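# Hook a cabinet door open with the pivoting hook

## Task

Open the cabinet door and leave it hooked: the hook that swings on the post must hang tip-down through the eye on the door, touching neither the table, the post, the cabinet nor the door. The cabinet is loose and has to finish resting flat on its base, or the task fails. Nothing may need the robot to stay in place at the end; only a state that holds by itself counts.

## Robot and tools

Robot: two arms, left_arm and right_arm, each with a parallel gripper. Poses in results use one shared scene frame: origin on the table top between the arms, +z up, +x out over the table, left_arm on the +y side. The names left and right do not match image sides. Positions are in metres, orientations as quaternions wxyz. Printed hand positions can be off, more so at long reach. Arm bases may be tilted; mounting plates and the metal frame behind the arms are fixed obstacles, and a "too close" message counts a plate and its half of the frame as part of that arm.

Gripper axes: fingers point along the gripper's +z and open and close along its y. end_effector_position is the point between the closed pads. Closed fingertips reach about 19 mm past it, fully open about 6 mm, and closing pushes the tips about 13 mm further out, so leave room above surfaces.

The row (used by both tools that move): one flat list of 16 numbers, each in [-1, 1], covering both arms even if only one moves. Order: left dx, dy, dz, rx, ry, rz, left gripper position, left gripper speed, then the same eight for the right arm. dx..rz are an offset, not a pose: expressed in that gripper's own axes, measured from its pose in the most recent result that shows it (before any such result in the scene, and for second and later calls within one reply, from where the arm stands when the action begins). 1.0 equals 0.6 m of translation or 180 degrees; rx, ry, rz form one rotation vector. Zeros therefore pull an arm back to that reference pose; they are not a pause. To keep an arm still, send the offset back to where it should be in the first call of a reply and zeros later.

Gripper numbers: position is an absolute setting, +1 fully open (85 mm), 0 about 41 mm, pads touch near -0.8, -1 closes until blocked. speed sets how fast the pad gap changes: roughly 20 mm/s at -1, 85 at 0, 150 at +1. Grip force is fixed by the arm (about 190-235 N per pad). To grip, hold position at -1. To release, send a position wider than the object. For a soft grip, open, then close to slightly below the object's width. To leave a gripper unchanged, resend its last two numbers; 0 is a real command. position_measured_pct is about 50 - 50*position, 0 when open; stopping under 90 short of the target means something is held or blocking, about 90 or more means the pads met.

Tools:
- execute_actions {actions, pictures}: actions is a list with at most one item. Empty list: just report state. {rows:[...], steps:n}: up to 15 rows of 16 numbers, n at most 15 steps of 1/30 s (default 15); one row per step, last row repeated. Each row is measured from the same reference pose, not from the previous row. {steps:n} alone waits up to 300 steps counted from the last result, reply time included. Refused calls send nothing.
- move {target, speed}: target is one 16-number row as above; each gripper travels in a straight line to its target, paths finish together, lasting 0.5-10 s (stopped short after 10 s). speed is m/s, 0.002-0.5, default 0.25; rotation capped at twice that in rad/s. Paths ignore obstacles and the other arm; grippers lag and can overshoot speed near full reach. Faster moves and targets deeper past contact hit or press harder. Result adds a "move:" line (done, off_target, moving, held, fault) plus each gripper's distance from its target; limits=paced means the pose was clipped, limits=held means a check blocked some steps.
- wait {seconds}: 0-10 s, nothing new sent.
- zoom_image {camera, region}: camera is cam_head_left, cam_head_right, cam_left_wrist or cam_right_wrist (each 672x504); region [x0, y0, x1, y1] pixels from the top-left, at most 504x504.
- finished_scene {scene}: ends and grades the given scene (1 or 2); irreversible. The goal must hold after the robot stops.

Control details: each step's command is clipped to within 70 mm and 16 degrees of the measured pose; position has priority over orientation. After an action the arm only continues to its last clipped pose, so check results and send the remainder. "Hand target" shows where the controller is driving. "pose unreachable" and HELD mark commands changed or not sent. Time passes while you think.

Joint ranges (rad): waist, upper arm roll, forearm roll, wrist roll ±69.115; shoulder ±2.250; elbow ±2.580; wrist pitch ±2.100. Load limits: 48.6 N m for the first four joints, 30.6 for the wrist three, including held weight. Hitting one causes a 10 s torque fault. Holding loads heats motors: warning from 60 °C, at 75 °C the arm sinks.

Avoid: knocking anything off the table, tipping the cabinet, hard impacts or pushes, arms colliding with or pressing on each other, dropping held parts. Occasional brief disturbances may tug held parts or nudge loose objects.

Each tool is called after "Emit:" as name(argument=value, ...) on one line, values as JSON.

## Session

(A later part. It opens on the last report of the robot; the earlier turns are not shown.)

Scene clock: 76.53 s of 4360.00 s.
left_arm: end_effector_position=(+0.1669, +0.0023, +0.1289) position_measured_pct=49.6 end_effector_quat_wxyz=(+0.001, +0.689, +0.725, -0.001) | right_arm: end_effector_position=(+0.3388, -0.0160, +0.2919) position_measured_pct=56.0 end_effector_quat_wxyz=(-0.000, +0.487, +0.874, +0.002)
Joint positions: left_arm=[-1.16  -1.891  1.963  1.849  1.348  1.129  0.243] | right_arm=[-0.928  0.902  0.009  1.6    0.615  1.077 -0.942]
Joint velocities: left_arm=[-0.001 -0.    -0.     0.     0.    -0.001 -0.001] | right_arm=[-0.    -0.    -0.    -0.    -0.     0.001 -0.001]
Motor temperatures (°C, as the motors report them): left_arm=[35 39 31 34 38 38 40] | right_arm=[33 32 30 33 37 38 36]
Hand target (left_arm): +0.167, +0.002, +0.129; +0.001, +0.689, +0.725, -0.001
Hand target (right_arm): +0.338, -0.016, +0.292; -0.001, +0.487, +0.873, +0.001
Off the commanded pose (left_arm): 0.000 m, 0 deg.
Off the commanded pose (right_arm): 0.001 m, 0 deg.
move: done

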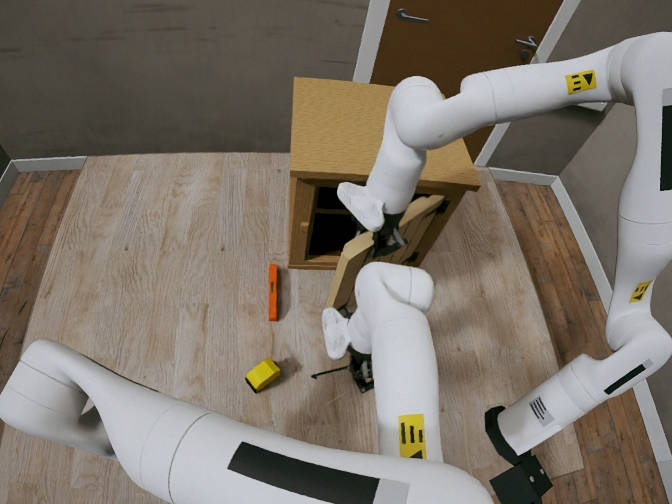

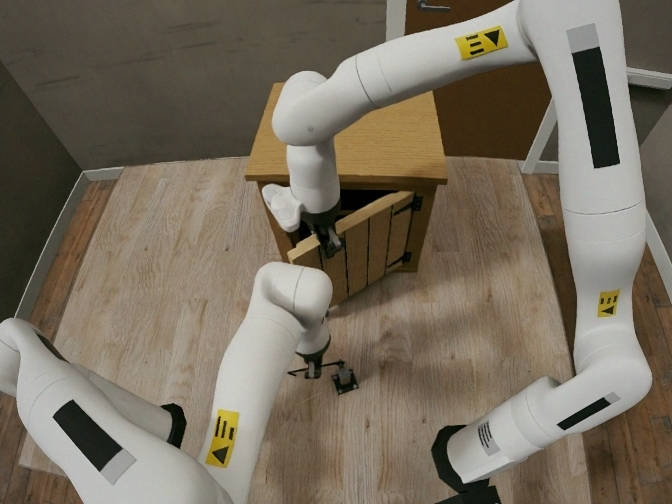

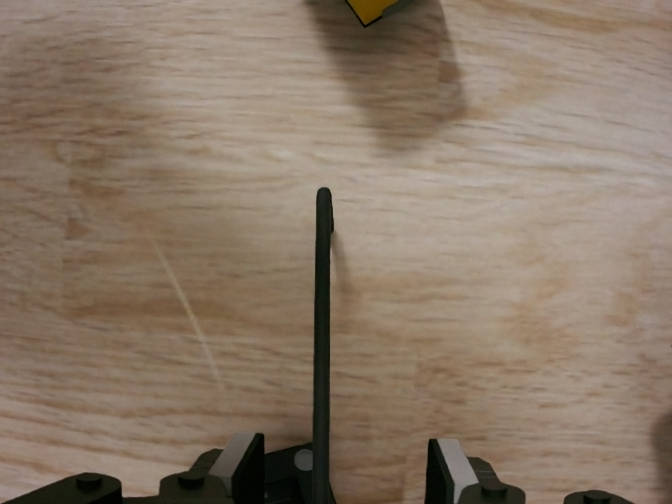

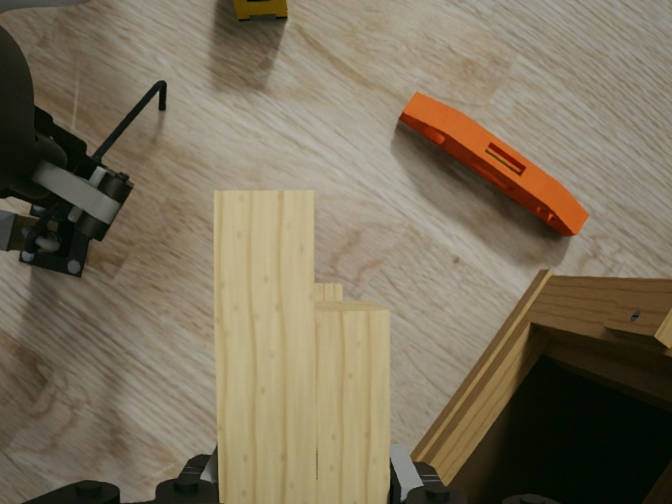

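Emit:
move(target=[0,-0.013,0.125,0,0,0,0,0,0,0,0,0,0,0,-0.2,-0.8], speed=0.05)

Emit:
move(target=[0,0,0,0,0,0,-1,-0.3,0,0,0,0,0,0,-0.2,-0.8], speed=0.05)

Emit:
move(target=[0,0,-0.02,0,0,0,-1,-0.3,0,0,0,0,0,0,-0.2,-0.8], speed=0.02)

Scene clock: 83.17 s of 4360.00 s.
left_arm: end_effector_position=(+0.1591, +0.0019, +0.0541) position_measured_pct=49.6 end_effector_quat_wxyz=(+0.001, +0.689, +0.725, -0.001) | right_arm: end_effector_position=(+0.3391, -0.0159, +0.2919) position_measured_pct=56.0 end_effector_quat_wxyz=(-0.000, +0.486, +0.874, +0.002)
Joint positions: left_arm=[-1.182 -2.013  2.069  1.825  1.495  1.039  0.204] | right_arm=[-0.928  0.902  0.01   1.6    0.614  1.077 -0.941]
Joint velocities: left_arm=[-0.002 -0.002  0.001  0.     0.    -0.003  0.001] | right_arm=[-0.    -0.     0.     0.    -0.    -0.002 -0.   ]
Motor temperatures (°C, as the motors report them): left_arm=[35 39 31 34 38 38 40] | right_arm=[33 32 30 33 37 38 36]
Hand target (left_arm): +0.159, +0.002, +0.054; +0.001, +0.689, +0.725, -0.000
Hand target (right_arm): +0.339, -0.016, +0.292; -0.000, +0.487, +0.874, +0.002
Off the commanded pose (left_arm): 0.000 m, 0 deg.
Off the commanded pose (right_arm): 0.000 m, 0 deg.
After step 90, 1.87 s passed at rest.
move: done

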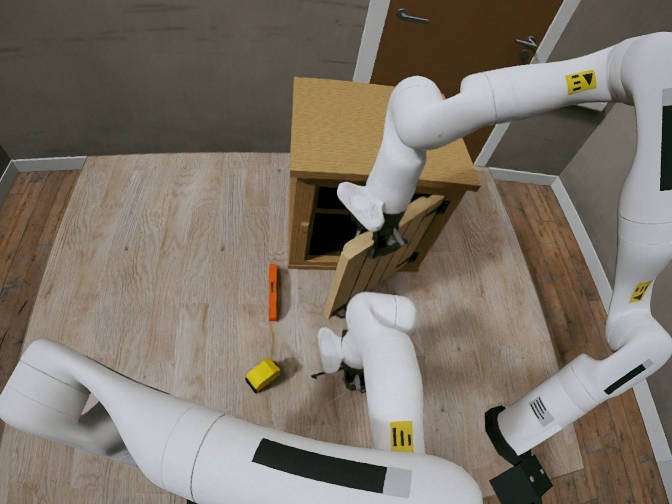

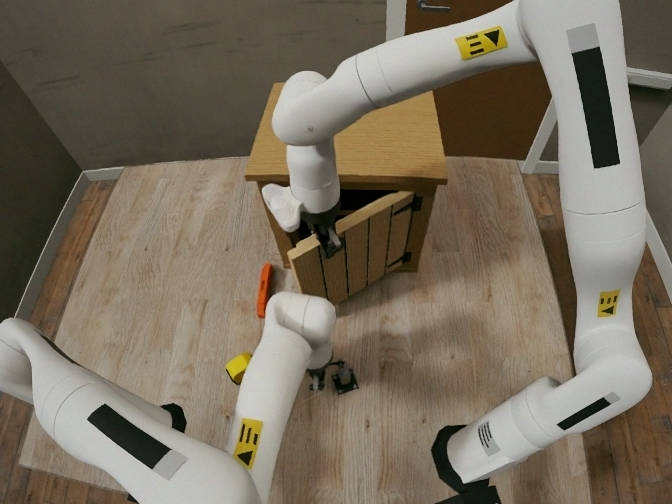

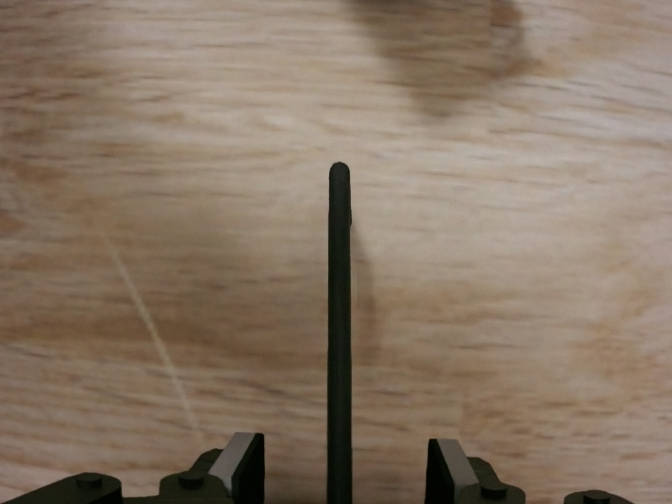

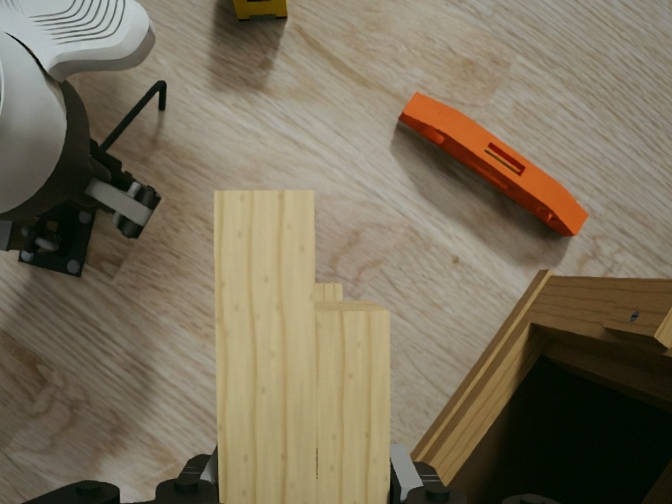

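Scene clock: 84.07 s of 4360.00 s.
left_arm: end_effector_position=(+0.1604, +0.0020, +0.0541) position_measured_pct=88.9 end_effector_quat_wxyz=(+0.002, +0.688, +0.725, +0.000) | right_arm: end_effector_position=(+0.3392, -0.0158, +0.2919) position_measured_pct=56.0 end_effector_quat_wxyz=(-0.000, +0.486, +0.874, +0.002)
Joint positions: left_arm=[-1.184 -2.013  2.068  1.825  1.495  1.036  0.205] | right_arm=[-0.928  0.902  0.01   1.6    0.614  1.077 -0.94 ]
Joint velocities: left_arm=[-0.001  0.002  0.002  0.    -0.001 -0.003 -0.002] | right_arm=[-0.     0.    -0.    -0.     0.     0.     0.002]
Motor temperatures (°C, as the motors report them): left_arm=[35 39 31 34 38 38 40] | right_arm=[33 32 30 33 37 38 36]
Hand target (left_arm): +0.159, +0.002, +0.054; +0.001, +0.689, +0.725, -0.001
Hand target (right_arm): +0.339, -0.016, +0.292; -0.000, +0.486, +0.874, +0.002
Off the commanded pose (left_arm): 0.001 m, 0 deg.
Off the commanded pose (right_arm): 0.000 m, 0 deg.
move: done

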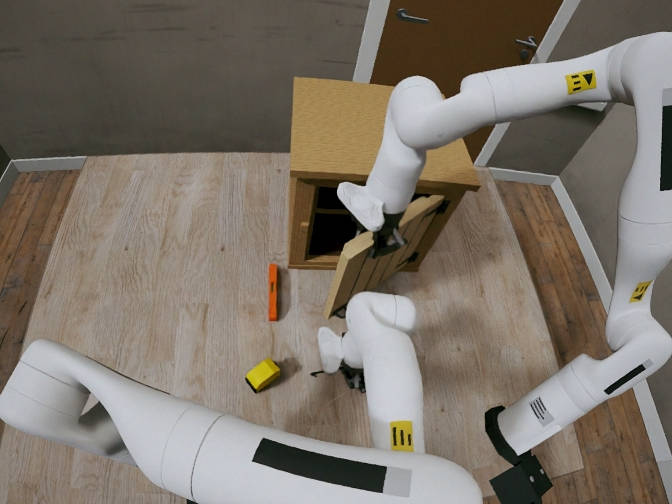

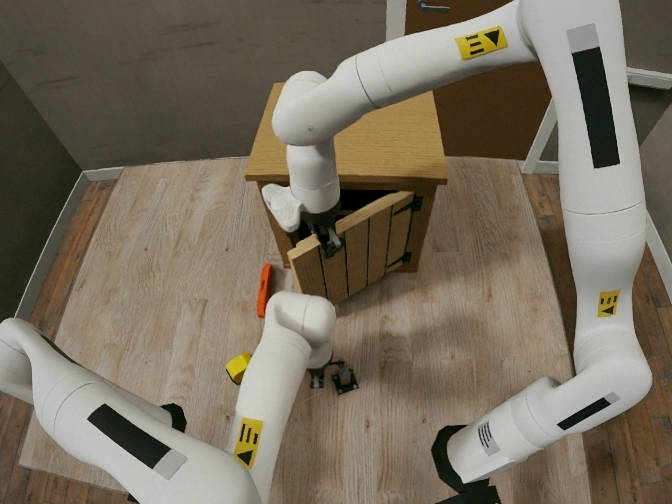

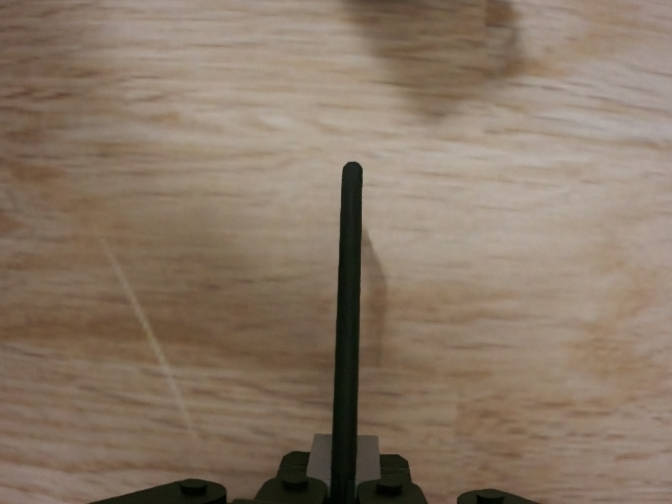

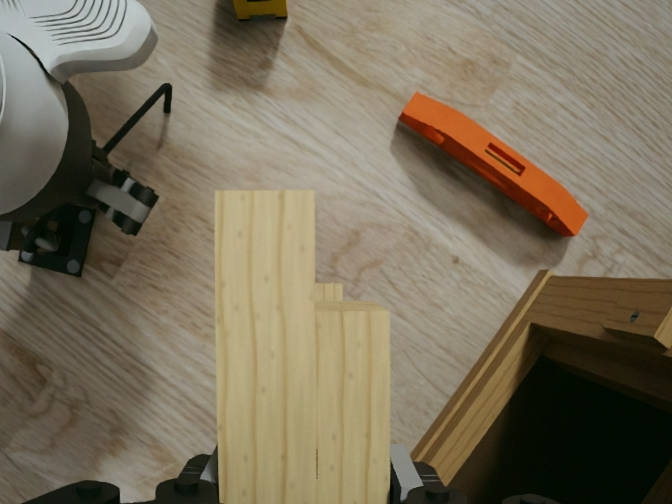

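Scene clock: 84.90 s of 4360.00 s.
left_arm: end_effector_position=(+0.1604, +0.0043, +0.0623) position_measured_pct=88.9 end_effector_quat_wxyz=(-0.000, +0.688, +0.726, +0.002) | right_arm: end_effector_position=(+0.3392, -0.0158, +0.2919) position_measured_pct=56.0 end_effector_quat_wxyz=(-0.000, +0.486, +0.874, +0.002)
Joint positions: left_arm=[-1.18  -1.999  2.058  1.831  1.473  1.047  0.212] | right_arm=[-0.928  0.903  0.01   1.6    0.614  1.077 -0.94 ]
Joint velocities: left_arm=[-0.    -0.     0.     0.001 -0.    -0.001  0.001] | right_arm=[-0.    -0.    -0.     0.    -0.    -0.001 -0.001]
Motor temperatures (°C, as the motors report them): left_arm=[35 39 31 34 38 38 40] | right_arm=[33 32 30 33 37 38 36]
Hand target (left_arm): +0.160, +0.002, +0.066; +0.002, +0.688, +0.725, +0.000
Hand target (right_arm): +0.339, -0.016, +0.292; -0.000, +0.486, +0.874, +0.002
Off the commanded pose (left_arm): 0.004 m, 0 deg.
Off the commanded pose (right_arm): 0.000 m, 0 deg.
move: off_target (left_arm)

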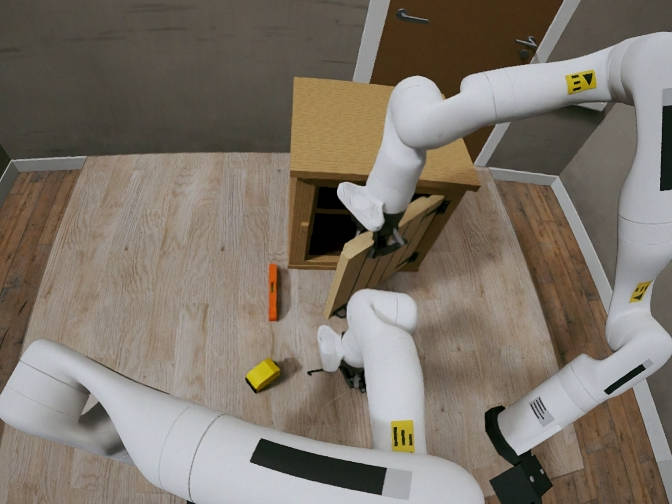

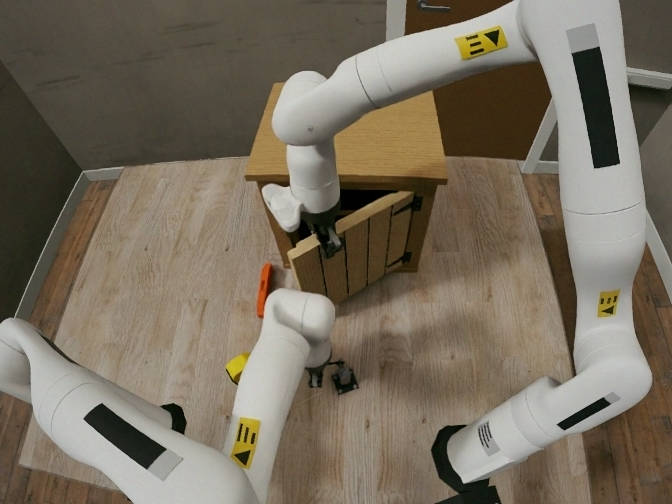

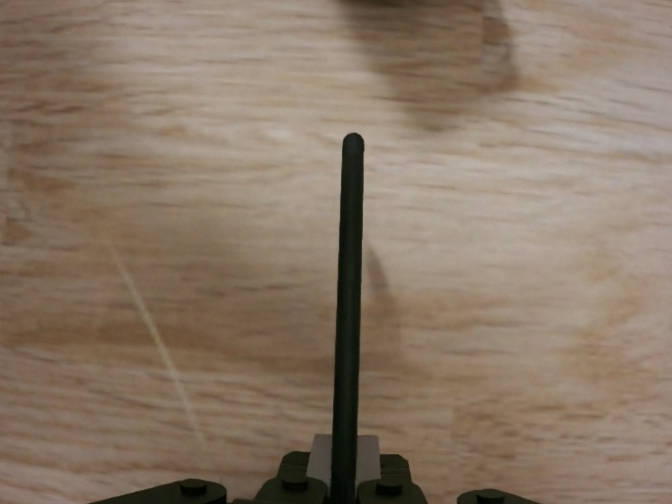

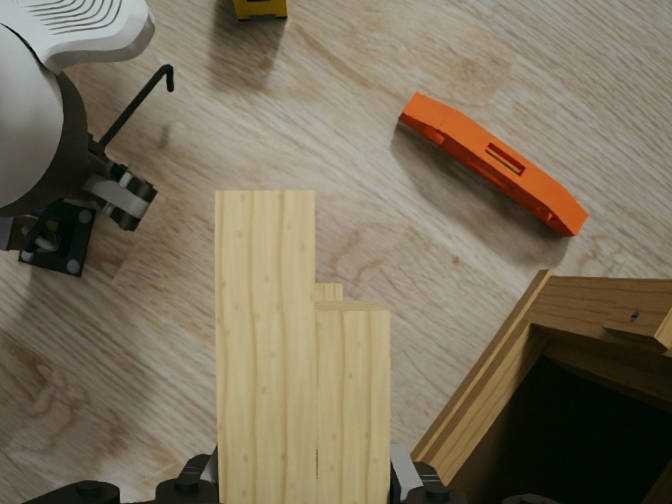

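Emit:
move(target=[-0.0073,0.033,0,0,0,0.139,-1,-0.3,0,0,0,0,0,0,-0.2,-0.8], speed=0.1)

Scene clock: 91.30 s of 4360.00 s.
left_arm: end_effector_position=(+0.1815, +0.0009, +0.0612) position_measured_pct=88.9 end_effector_quat_wxyz=(-0.000, +0.829, +0.560, +0.003) | right_arm: end_effector_position=(+0.3392, -0.0158, +0.2919) position_measured_pct=56.0 end_effector_quat_wxyz=(-0.000, +0.486, +0.874, +0.002)
Joint positions: left_arm=[-1.242 -1.988  2.042  1.796  1.444  1.027 -0.232] | right_arm=[-0.929  0.903  0.011  1.6    0.614  1.076 -0.939]
Joint velocities: left_arm=[-0.001  0.002  0.002 -0.    -0.001 -0.002 -0.001] | right_arm=[-0. -0. -0. -0.  0. -0.  0.]
Motor temperatures (°C, as the motors report them): left_arm=[35 39 31 34 38 38 40] | right_arm=[33 32 30 33 37 38 36]
Hand target (left_arm): +0.180, +0.001, +0.062; -0.001, +0.829, +0.559, +0.002
Hand target (right_arm): +0.339, -0.016, +0.292; -0.000, +0.486, +0.874, +0.002
Off the commanded pose (left_arm): 0.002 m, 0 deg.
Off the commanded pose (right_arm): 0.000 m, 0 deg.
After step 90, 0.93 s passed at rest.
move: done

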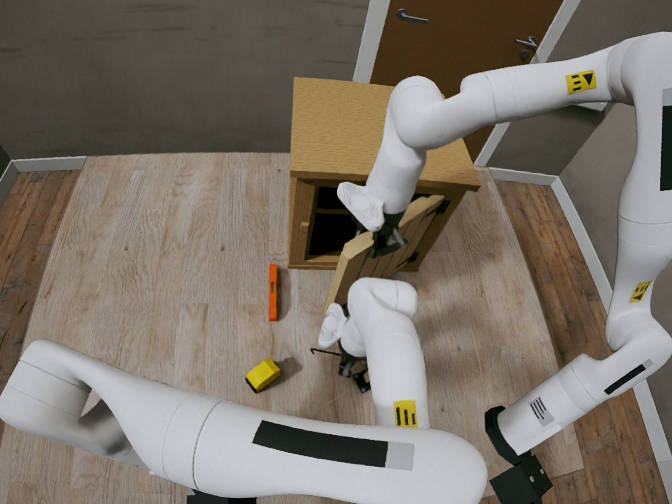

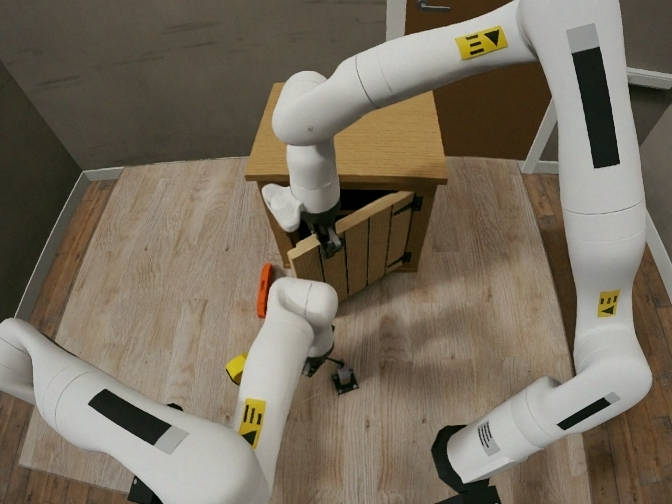

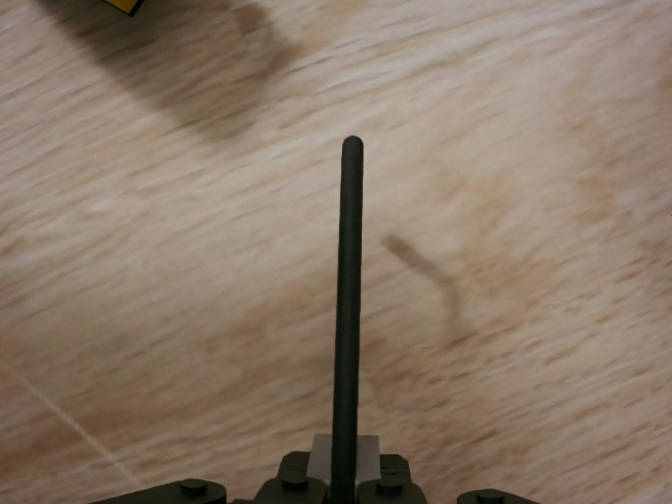

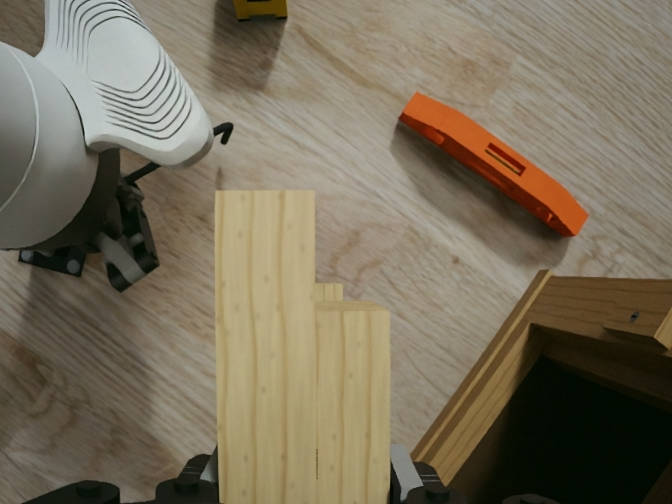

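Emit:
execute_actions(actions=[])

Scene clock: 125.23 s of 4360.00 s.
left_arm: end_effector_position=(+0.1815, +0.0009, +0.0612) position_measured_pct=88.9 end_effector_quat_wxyz=(-0.000, +0.829, +0.560, +0.003) | right_arm: end_effector_position=(+0.3392, -0.0158, +0.2919) position_measured_pct=56.0 end_effector_quat_wxyz=(-0.000, +0.486, +0.874, +0.002)
Joint positions: left_arm=[-1.242 -1.988  2.042  1.796  1.444  1.027 -0.232] | right_arm=[-0.929  0.903  0.011  1.6    0.614  1.076 -0.939]
Joint velocities: left_arm=[ 0.     0.     0.    -0.001  0.001 -0.    -0.   ] | right_arm=[-0.    -0.     0.    -0.     0.    -0.    -0.001]
Motor temperatures (°C, as the motors report them): left_arm=[35 40 31 34 38 38 40] | right_arm=[33 33 30 33 37 38 36]
Hand target (left_arm): +0.180, +0.001, +0.062; -0.001, +0.829, +0.559, +0.002
Hand target (right_arm): +0.339, -0.016, +0.292; -0.000, +0.486, +0.874, +0.002
Off the commanded pose (left_arm): 0.002 m, 0 deg.
Off the commanded pose (right_arm): 0.000 m, 0 deg.
Steps of this call (steps 1 to 90: nothing new was sent; then 30.93 s passed at rest). Readings (end_effector_position | what the end effector reports):
1: left_arm (+0.1815, +0.0009, +0.0612) | right_arm (+0.3392, -0.0158, +0.2919) | left_arm position_measured_pct=88.9 | right_arm position_measured_pct=56.0
2: left_arm (+0.1815, +0.0009, +0.0612) | right_arm (+0.3392, -0.0158, +0.2919) | left_arm position_measured_pct=88.9 | right_arm position_measured_pct=56.0
4: left_arm (+0.1815, +0.0009, +0.0612) | right_arm (+0.3392, -0.0158, +0.2919) | left_arm position_measured_pct=88.9 | right_arm position_measured_pct=56.0
8: left_arm (+0.1815, +0.0009, +0.0612) | right_arm (+0.3392, -0.0158, +0.2919) | left_arm position_measured_pct=88.9 | right_arm position_measured_pct=56.0
90: the state above

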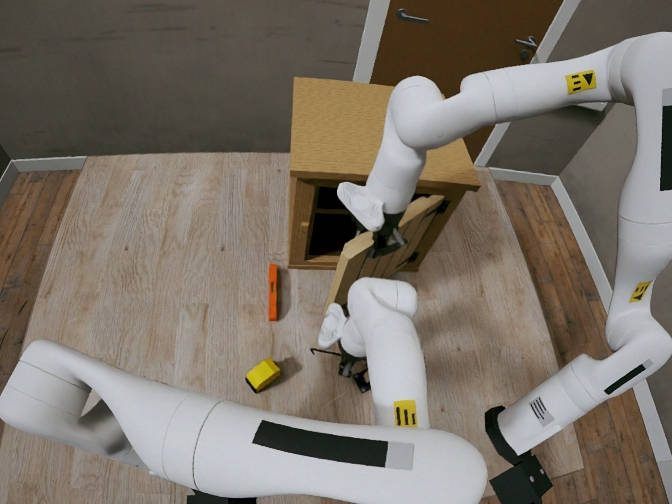

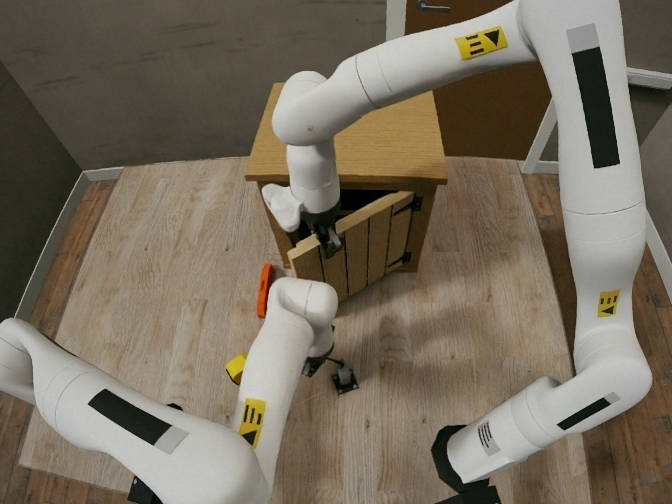

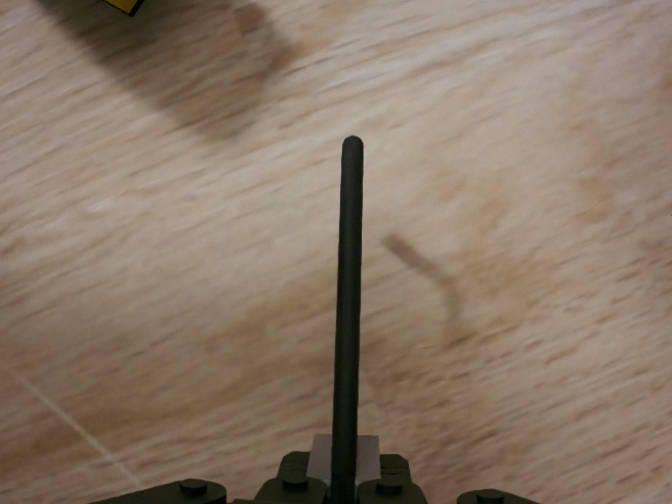

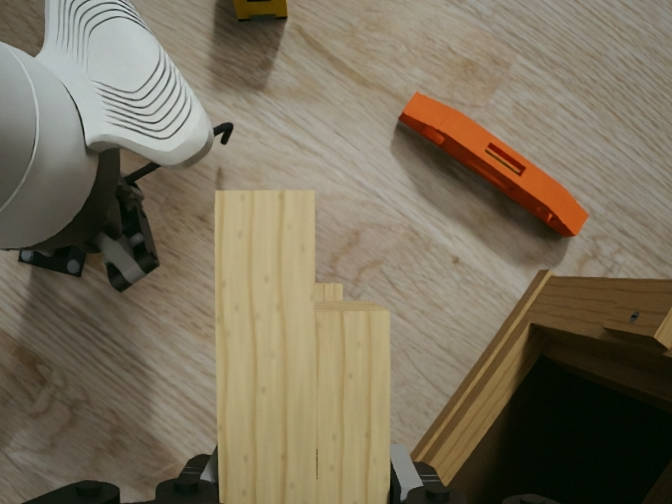

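Emit:
move(target=[-0.0077,0.035,0,0,0,0.139,-1,-0.3,0,0,0,0,0,0,-0.2,-0.8], speed=0.04)

Scene clock: 133.80 s of 4360.00 s.
left_arm: end_effector_position=(+0.1994, -0.0115, +0.0606) position_measured_pct=88.9 end_effector_quat_wxyz=(-0.001, +0.930, +0.367, +0.003) | right_arm: end_effector_position=(+0.3392, -0.0158, +0.2919) position_measured_pct=56.0 end_effector_quat_wxyz=(-0.000, +0.486, +0.874, +0.002)
Joint positions: left_arm=[-1.301 -1.972  2.035  1.731  1.394  1.006 -0.637] | right_arm=[-0.929  0.903  0.012  1.6    0.613  1.076 -0.938]
Joint velocities: left_arm=[-0.001 -0.     0.    -0.    -0.001 -0.001 -0.003] | right_arm=[-0.     0.    -0.001  0.001 -0.     0.001 -0.001]
Motor temperatures (°C, as the motors report them): left_arm=[35 40 31 34 38 38 40] | right_arm=[33 33 30 33 37 38 36]
Hand target (left_arm): +0.199, -0.011, +0.061; -0.001, +0.930, +0.367, +0.003
Hand target (right_arm): +0.339, -0.016, +0.292; -0.000, +0.486, +0.874, +0.002
Off the commanded pose (left_arm): 0.001 m, 0 deg.
Off the commanded pose (right_arm): 0.000 m, 0 deg.
move: done

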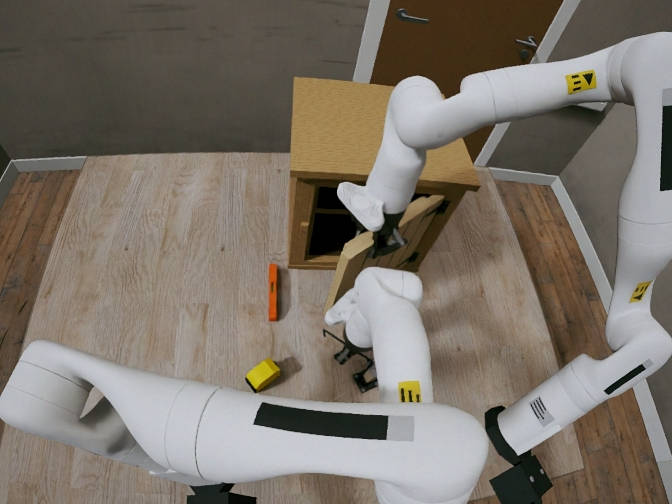

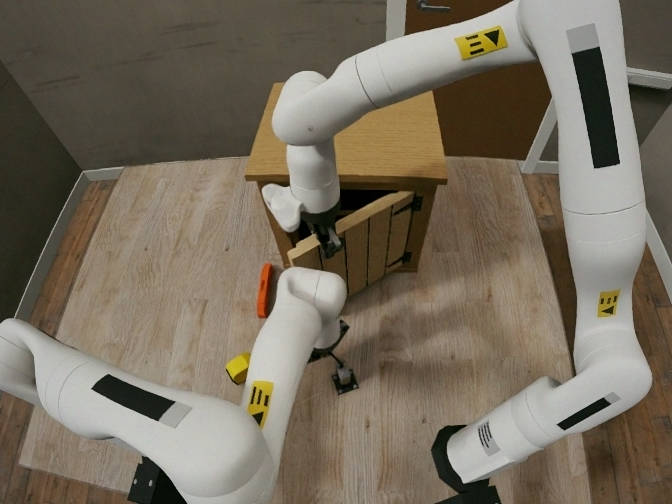

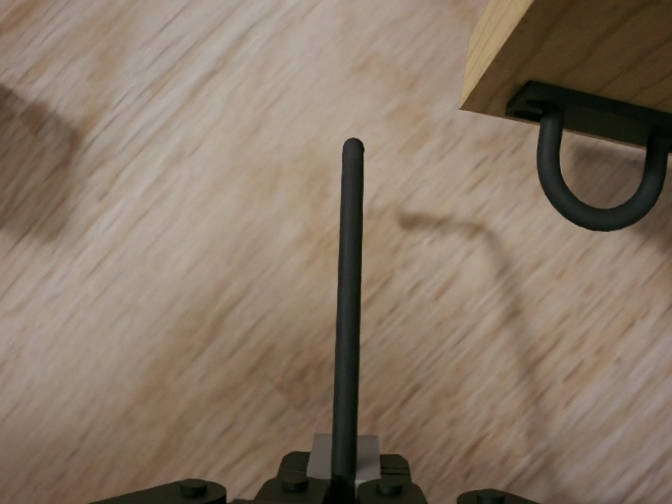

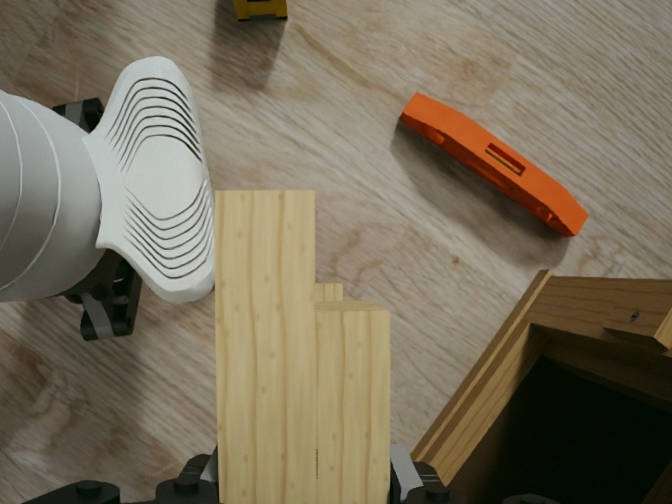

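Emit:
move(target=[0.0063,0,-0.0384,0,0.139,0,-1,-0.3,0,0,0,0,0,0,-0.2,-0.8], speed=0.04)

Scene clock: 146.93 s of 4360.00 s.
left_arm: end_effector_position=(+0.2044, -0.0063, +0.0834) position_measured_pct=88.9 end_effector_quat_wxyz=(-0.082, +0.907, +0.359, +0.206) | right_arm: end_effector_position=(+0.3392, -0.0158, +0.2919) position_measured_pct=56.0 end_effector_quat_wxyz=(-0.001, +0.486, +0.874, +0.002)
Joint positions: left_arm=[-1.055 -2.164  1.955  1.494  1.037  1.173 -0.115] | right_arm=[-0.93   0.903  0.013  1.6    0.612  1.076 -0.937]
Joint velocities: left_arm=[-0.     0.001  0.004 -0.001 -0.007 -0.004  0.005] | right_arm=[-0.     0.     0.001 -0.    -0.001 -0.     0.001]
Motor temperatures (°C, as the motors report them): left_arm=[35 41 31 34 38 38 40] | right_arm=[33 33 30 33 37 38 36]
Hand target (left_arm): +0.202, -0.009, +0.083; -0.080, +0.908, +0.358, +0.203
Hand target (right_arm): +0.339, -0.016, +0.292; -0.000, +0.486, +0.874, +0.002
Off the commanded pose (left_arm): 0.004 m, 0 deg.
Off the commanded pose (right_arm): 0.000 m, 0 deg.
After step 90, 4.43 s passed at rest.
move: off_target (left_arm)

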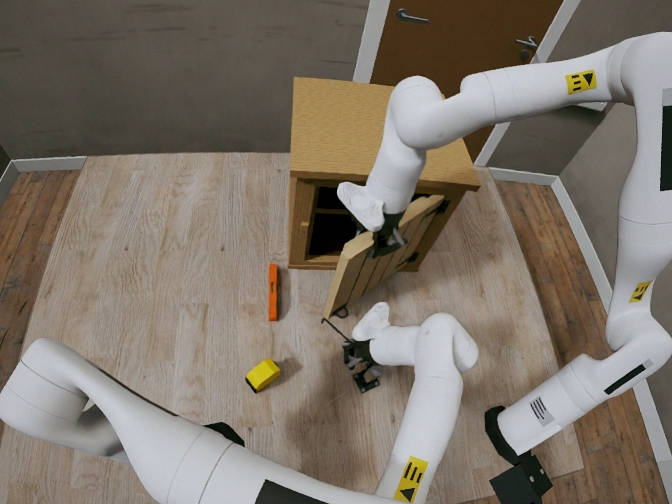

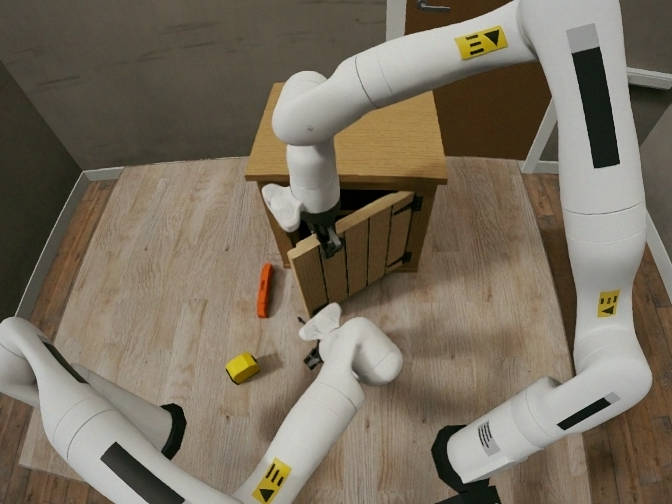

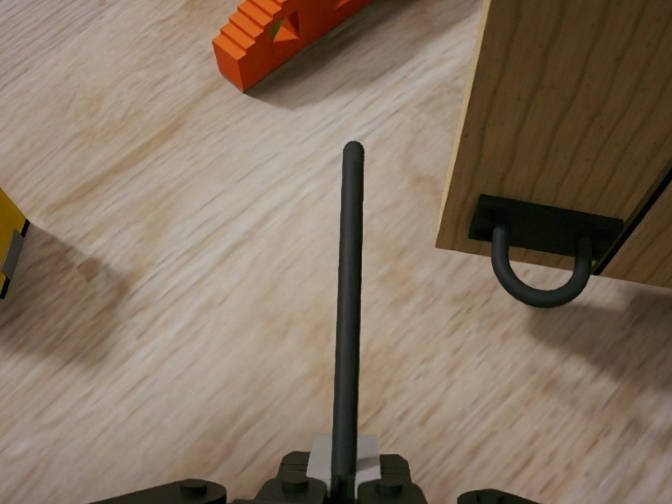

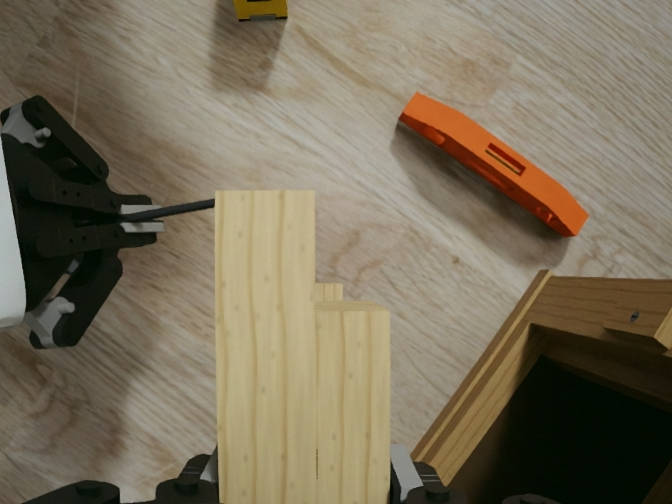

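Emit:
move(target=[-0.0078,0.0393,-0.0036,-0.0578,0,0.1239,-1,-0.3,0,0,0,0,0,0,-0.2,-0.8], speed=0.04)

Scene clock: 163.23 s of 4360.00 s.
left_arm: end_effector_position=(+0.2153, -0.0218, +0.0833) position_measured_pct=88.9 end_effector_quat_wxyz=(-0.041, +0.961, +0.168, +0.214) | right_arm: end_effector_position=(+0.3447, -0.0255, +0.2918) position_measured_pct=56.0 end_effector_quat_wxyz=(+0.005, +0.487, +0.873, -0.004)
Joint positions: left_arm=[-1.004 -2.114  2.043  1.619  1.095  0.934 -0.553] | right_arm=[-0.918  0.894  0.01   1.605  0.625  1.092 -0.938]
Joint velocities: left_arm=[ 0.002 -0.003 -0.004  0.004  0.009  0.003 -0.005] | right_arm=[ 0.008 -0.001 -0.012 -0.     0.009  0.003 -0.009]
Motor temperatures (°C, as the motors report them): left_arm=[35 41 31 34 38 38 40] | right_arm=[33 33 30 33 37 38 36]
Hand target (left_arm): +0.217, -0.027, +0.083; -0.038, +0.962, +0.157, +0.218
Hand target (right_arm): +0.339, -0.016, +0.292; -0.001, +0.486, +0.874, +0.002
Off the commanded pose (left_arm): 0.005 m, 1 deg.
Off the commanded pose (right_arm): 0.011 m, 1 deg.
After step 90, 7.70 s passed at rest.
move: off_target (left_arm, right_arm)

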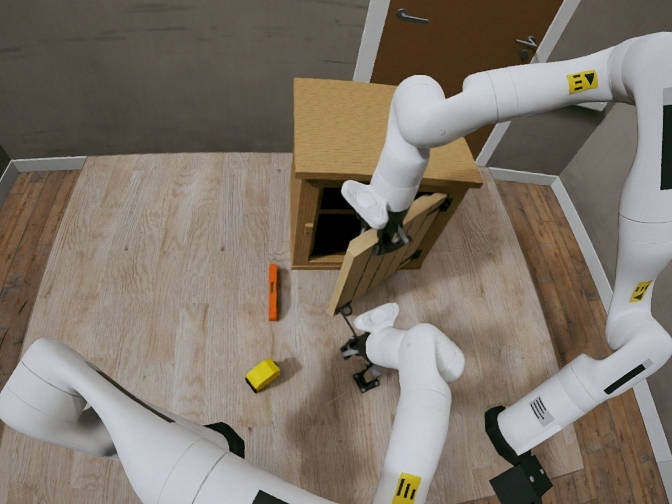

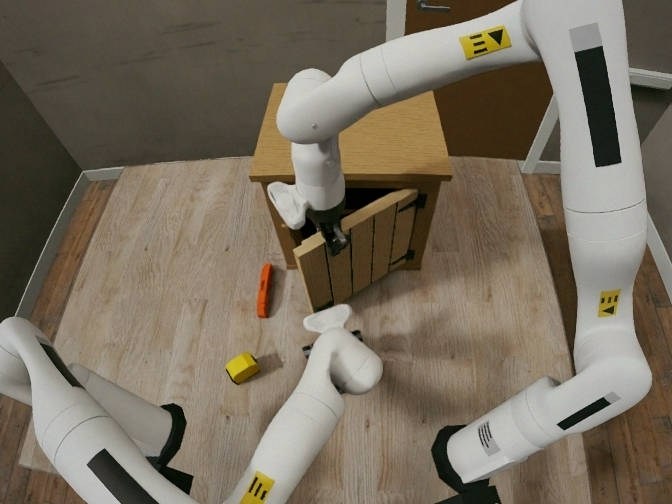

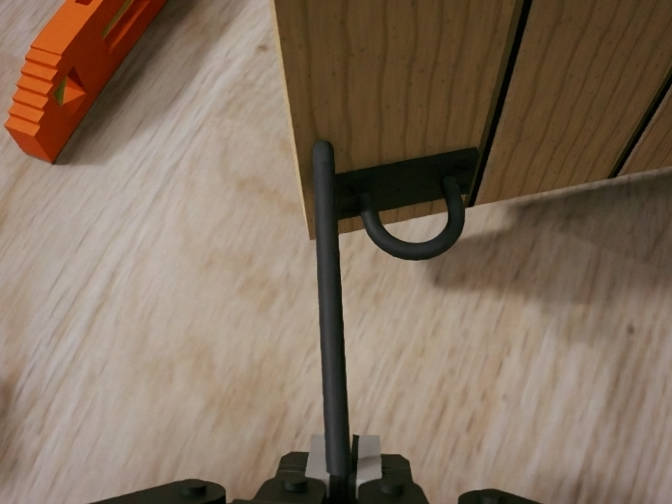

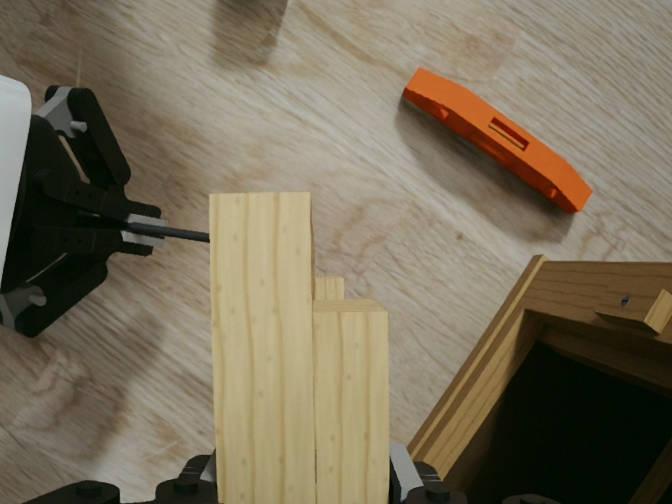

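Emit:
move(target=[0,-0.008,0,0.012,0,-0.025,-1,-0.3,0,0.024,0,0,0,0.0224,-0.2,-0.8], speed=0.03)

Scene clock: 168.87 s of 4360.00 s.
left_arm: end_effector_position=(+0.2146, -0.0204, +0.0834) position_measured_pct=88.9 end_effector_quat_wxyz=(-0.047, +0.953, +0.209, +0.213) | right_arm: end_effector_position=(+0.3605, -0.0202, +0.2919) position_measured_pct=56.0 end_effector_quat_wxyz=(+0.007, +0.519, +0.854, -0.004)
Joint positions: left_arm=[-1.014 -2.125  2.024  1.59   1.076  0.98  -0.453] | right_arm=[-0.909  0.909  0.025  1.553  0.616  1.109 -0.97 ]
Joint velocities: left_arm=[-0.001  0.002  0.002 -0.    -0.003 -0.001  0.005] | right_arm=[ 0.002  0.    -0.003 -0.001  0.001  0.001 -0.002]
Motor temperatures (°C, as the motors report them): left_arm=[35 41 31 34 38 38 40] | right_arm=[33 33 30 33 37 38 36]
Hand target (left_arm): +0.214, -0.017, +0.083; -0.051, +0.953, +0.210, +0.212
Hand target (right_arm): +0.357, -0.018, +0.292; +0.005, +0.518, +0.855, -0.004
Off the commanded pose (left_arm): 0.003 m, 0 deg.
Off the commanded pose (right_arm): 0.004 m, 0 deg.
After step 90, 0.97 s passed at rest.
move: off_target (right_arm)

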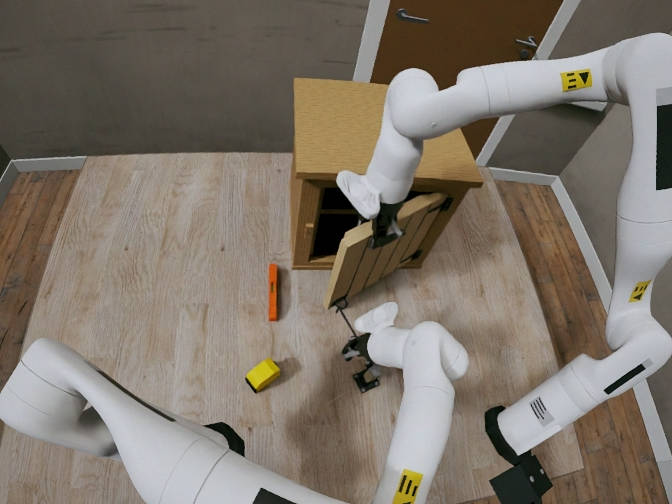

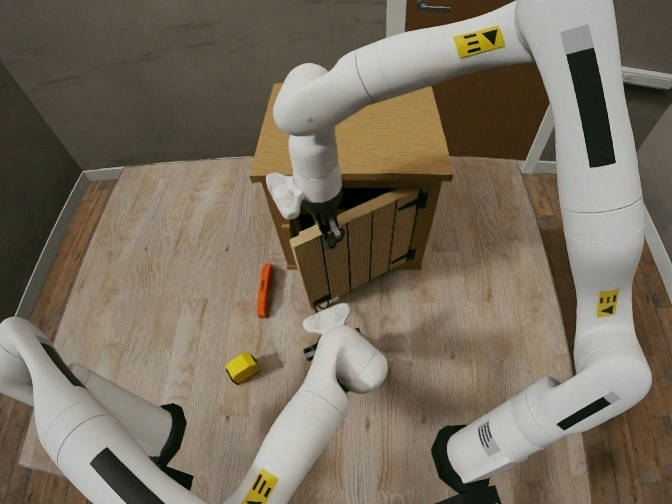

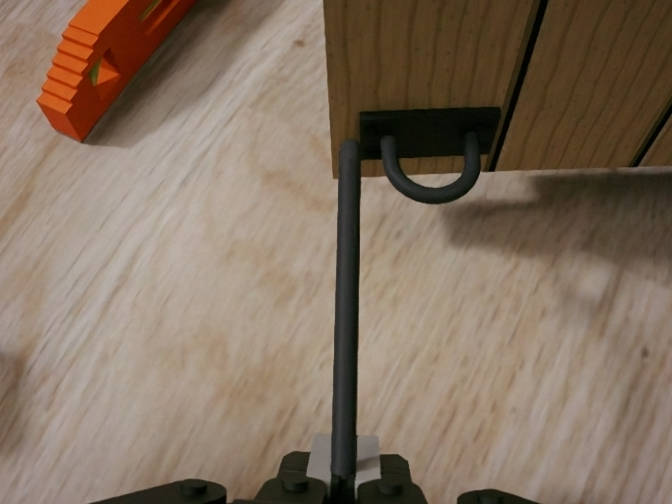

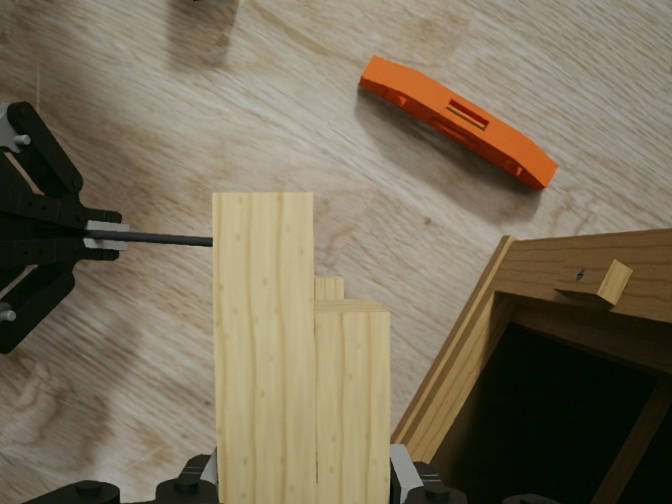

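Emit:
zoom_image(camera="cam_head_left", region=[300,270,400,350])

Emit:
zoom_image(camera="cam_head_right", region=[280,270,380,350])

Region (300, 270, 400, 350) of cam_head_left's 672x504 image, scaled by 5.040, with more detail than that image has; it fills the top 403 rows of this view, and the rest is white.

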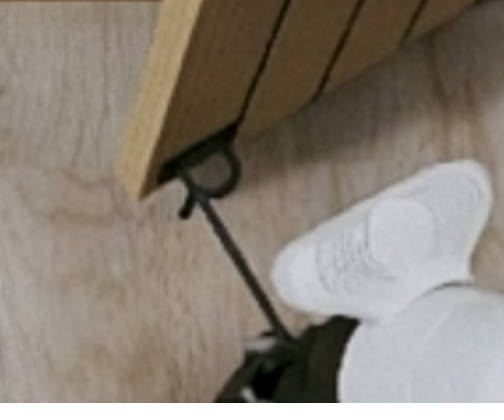

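Region (280, 270, 380, 350) of cam_head_right's 672x504 image, scaled by 5.040, with more detail than that image has; it fills the top 403 rows of this view, and the rest is white.

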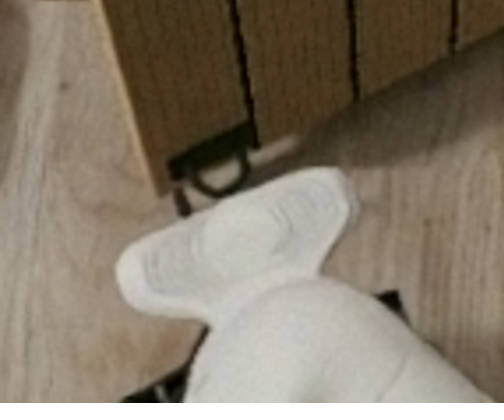

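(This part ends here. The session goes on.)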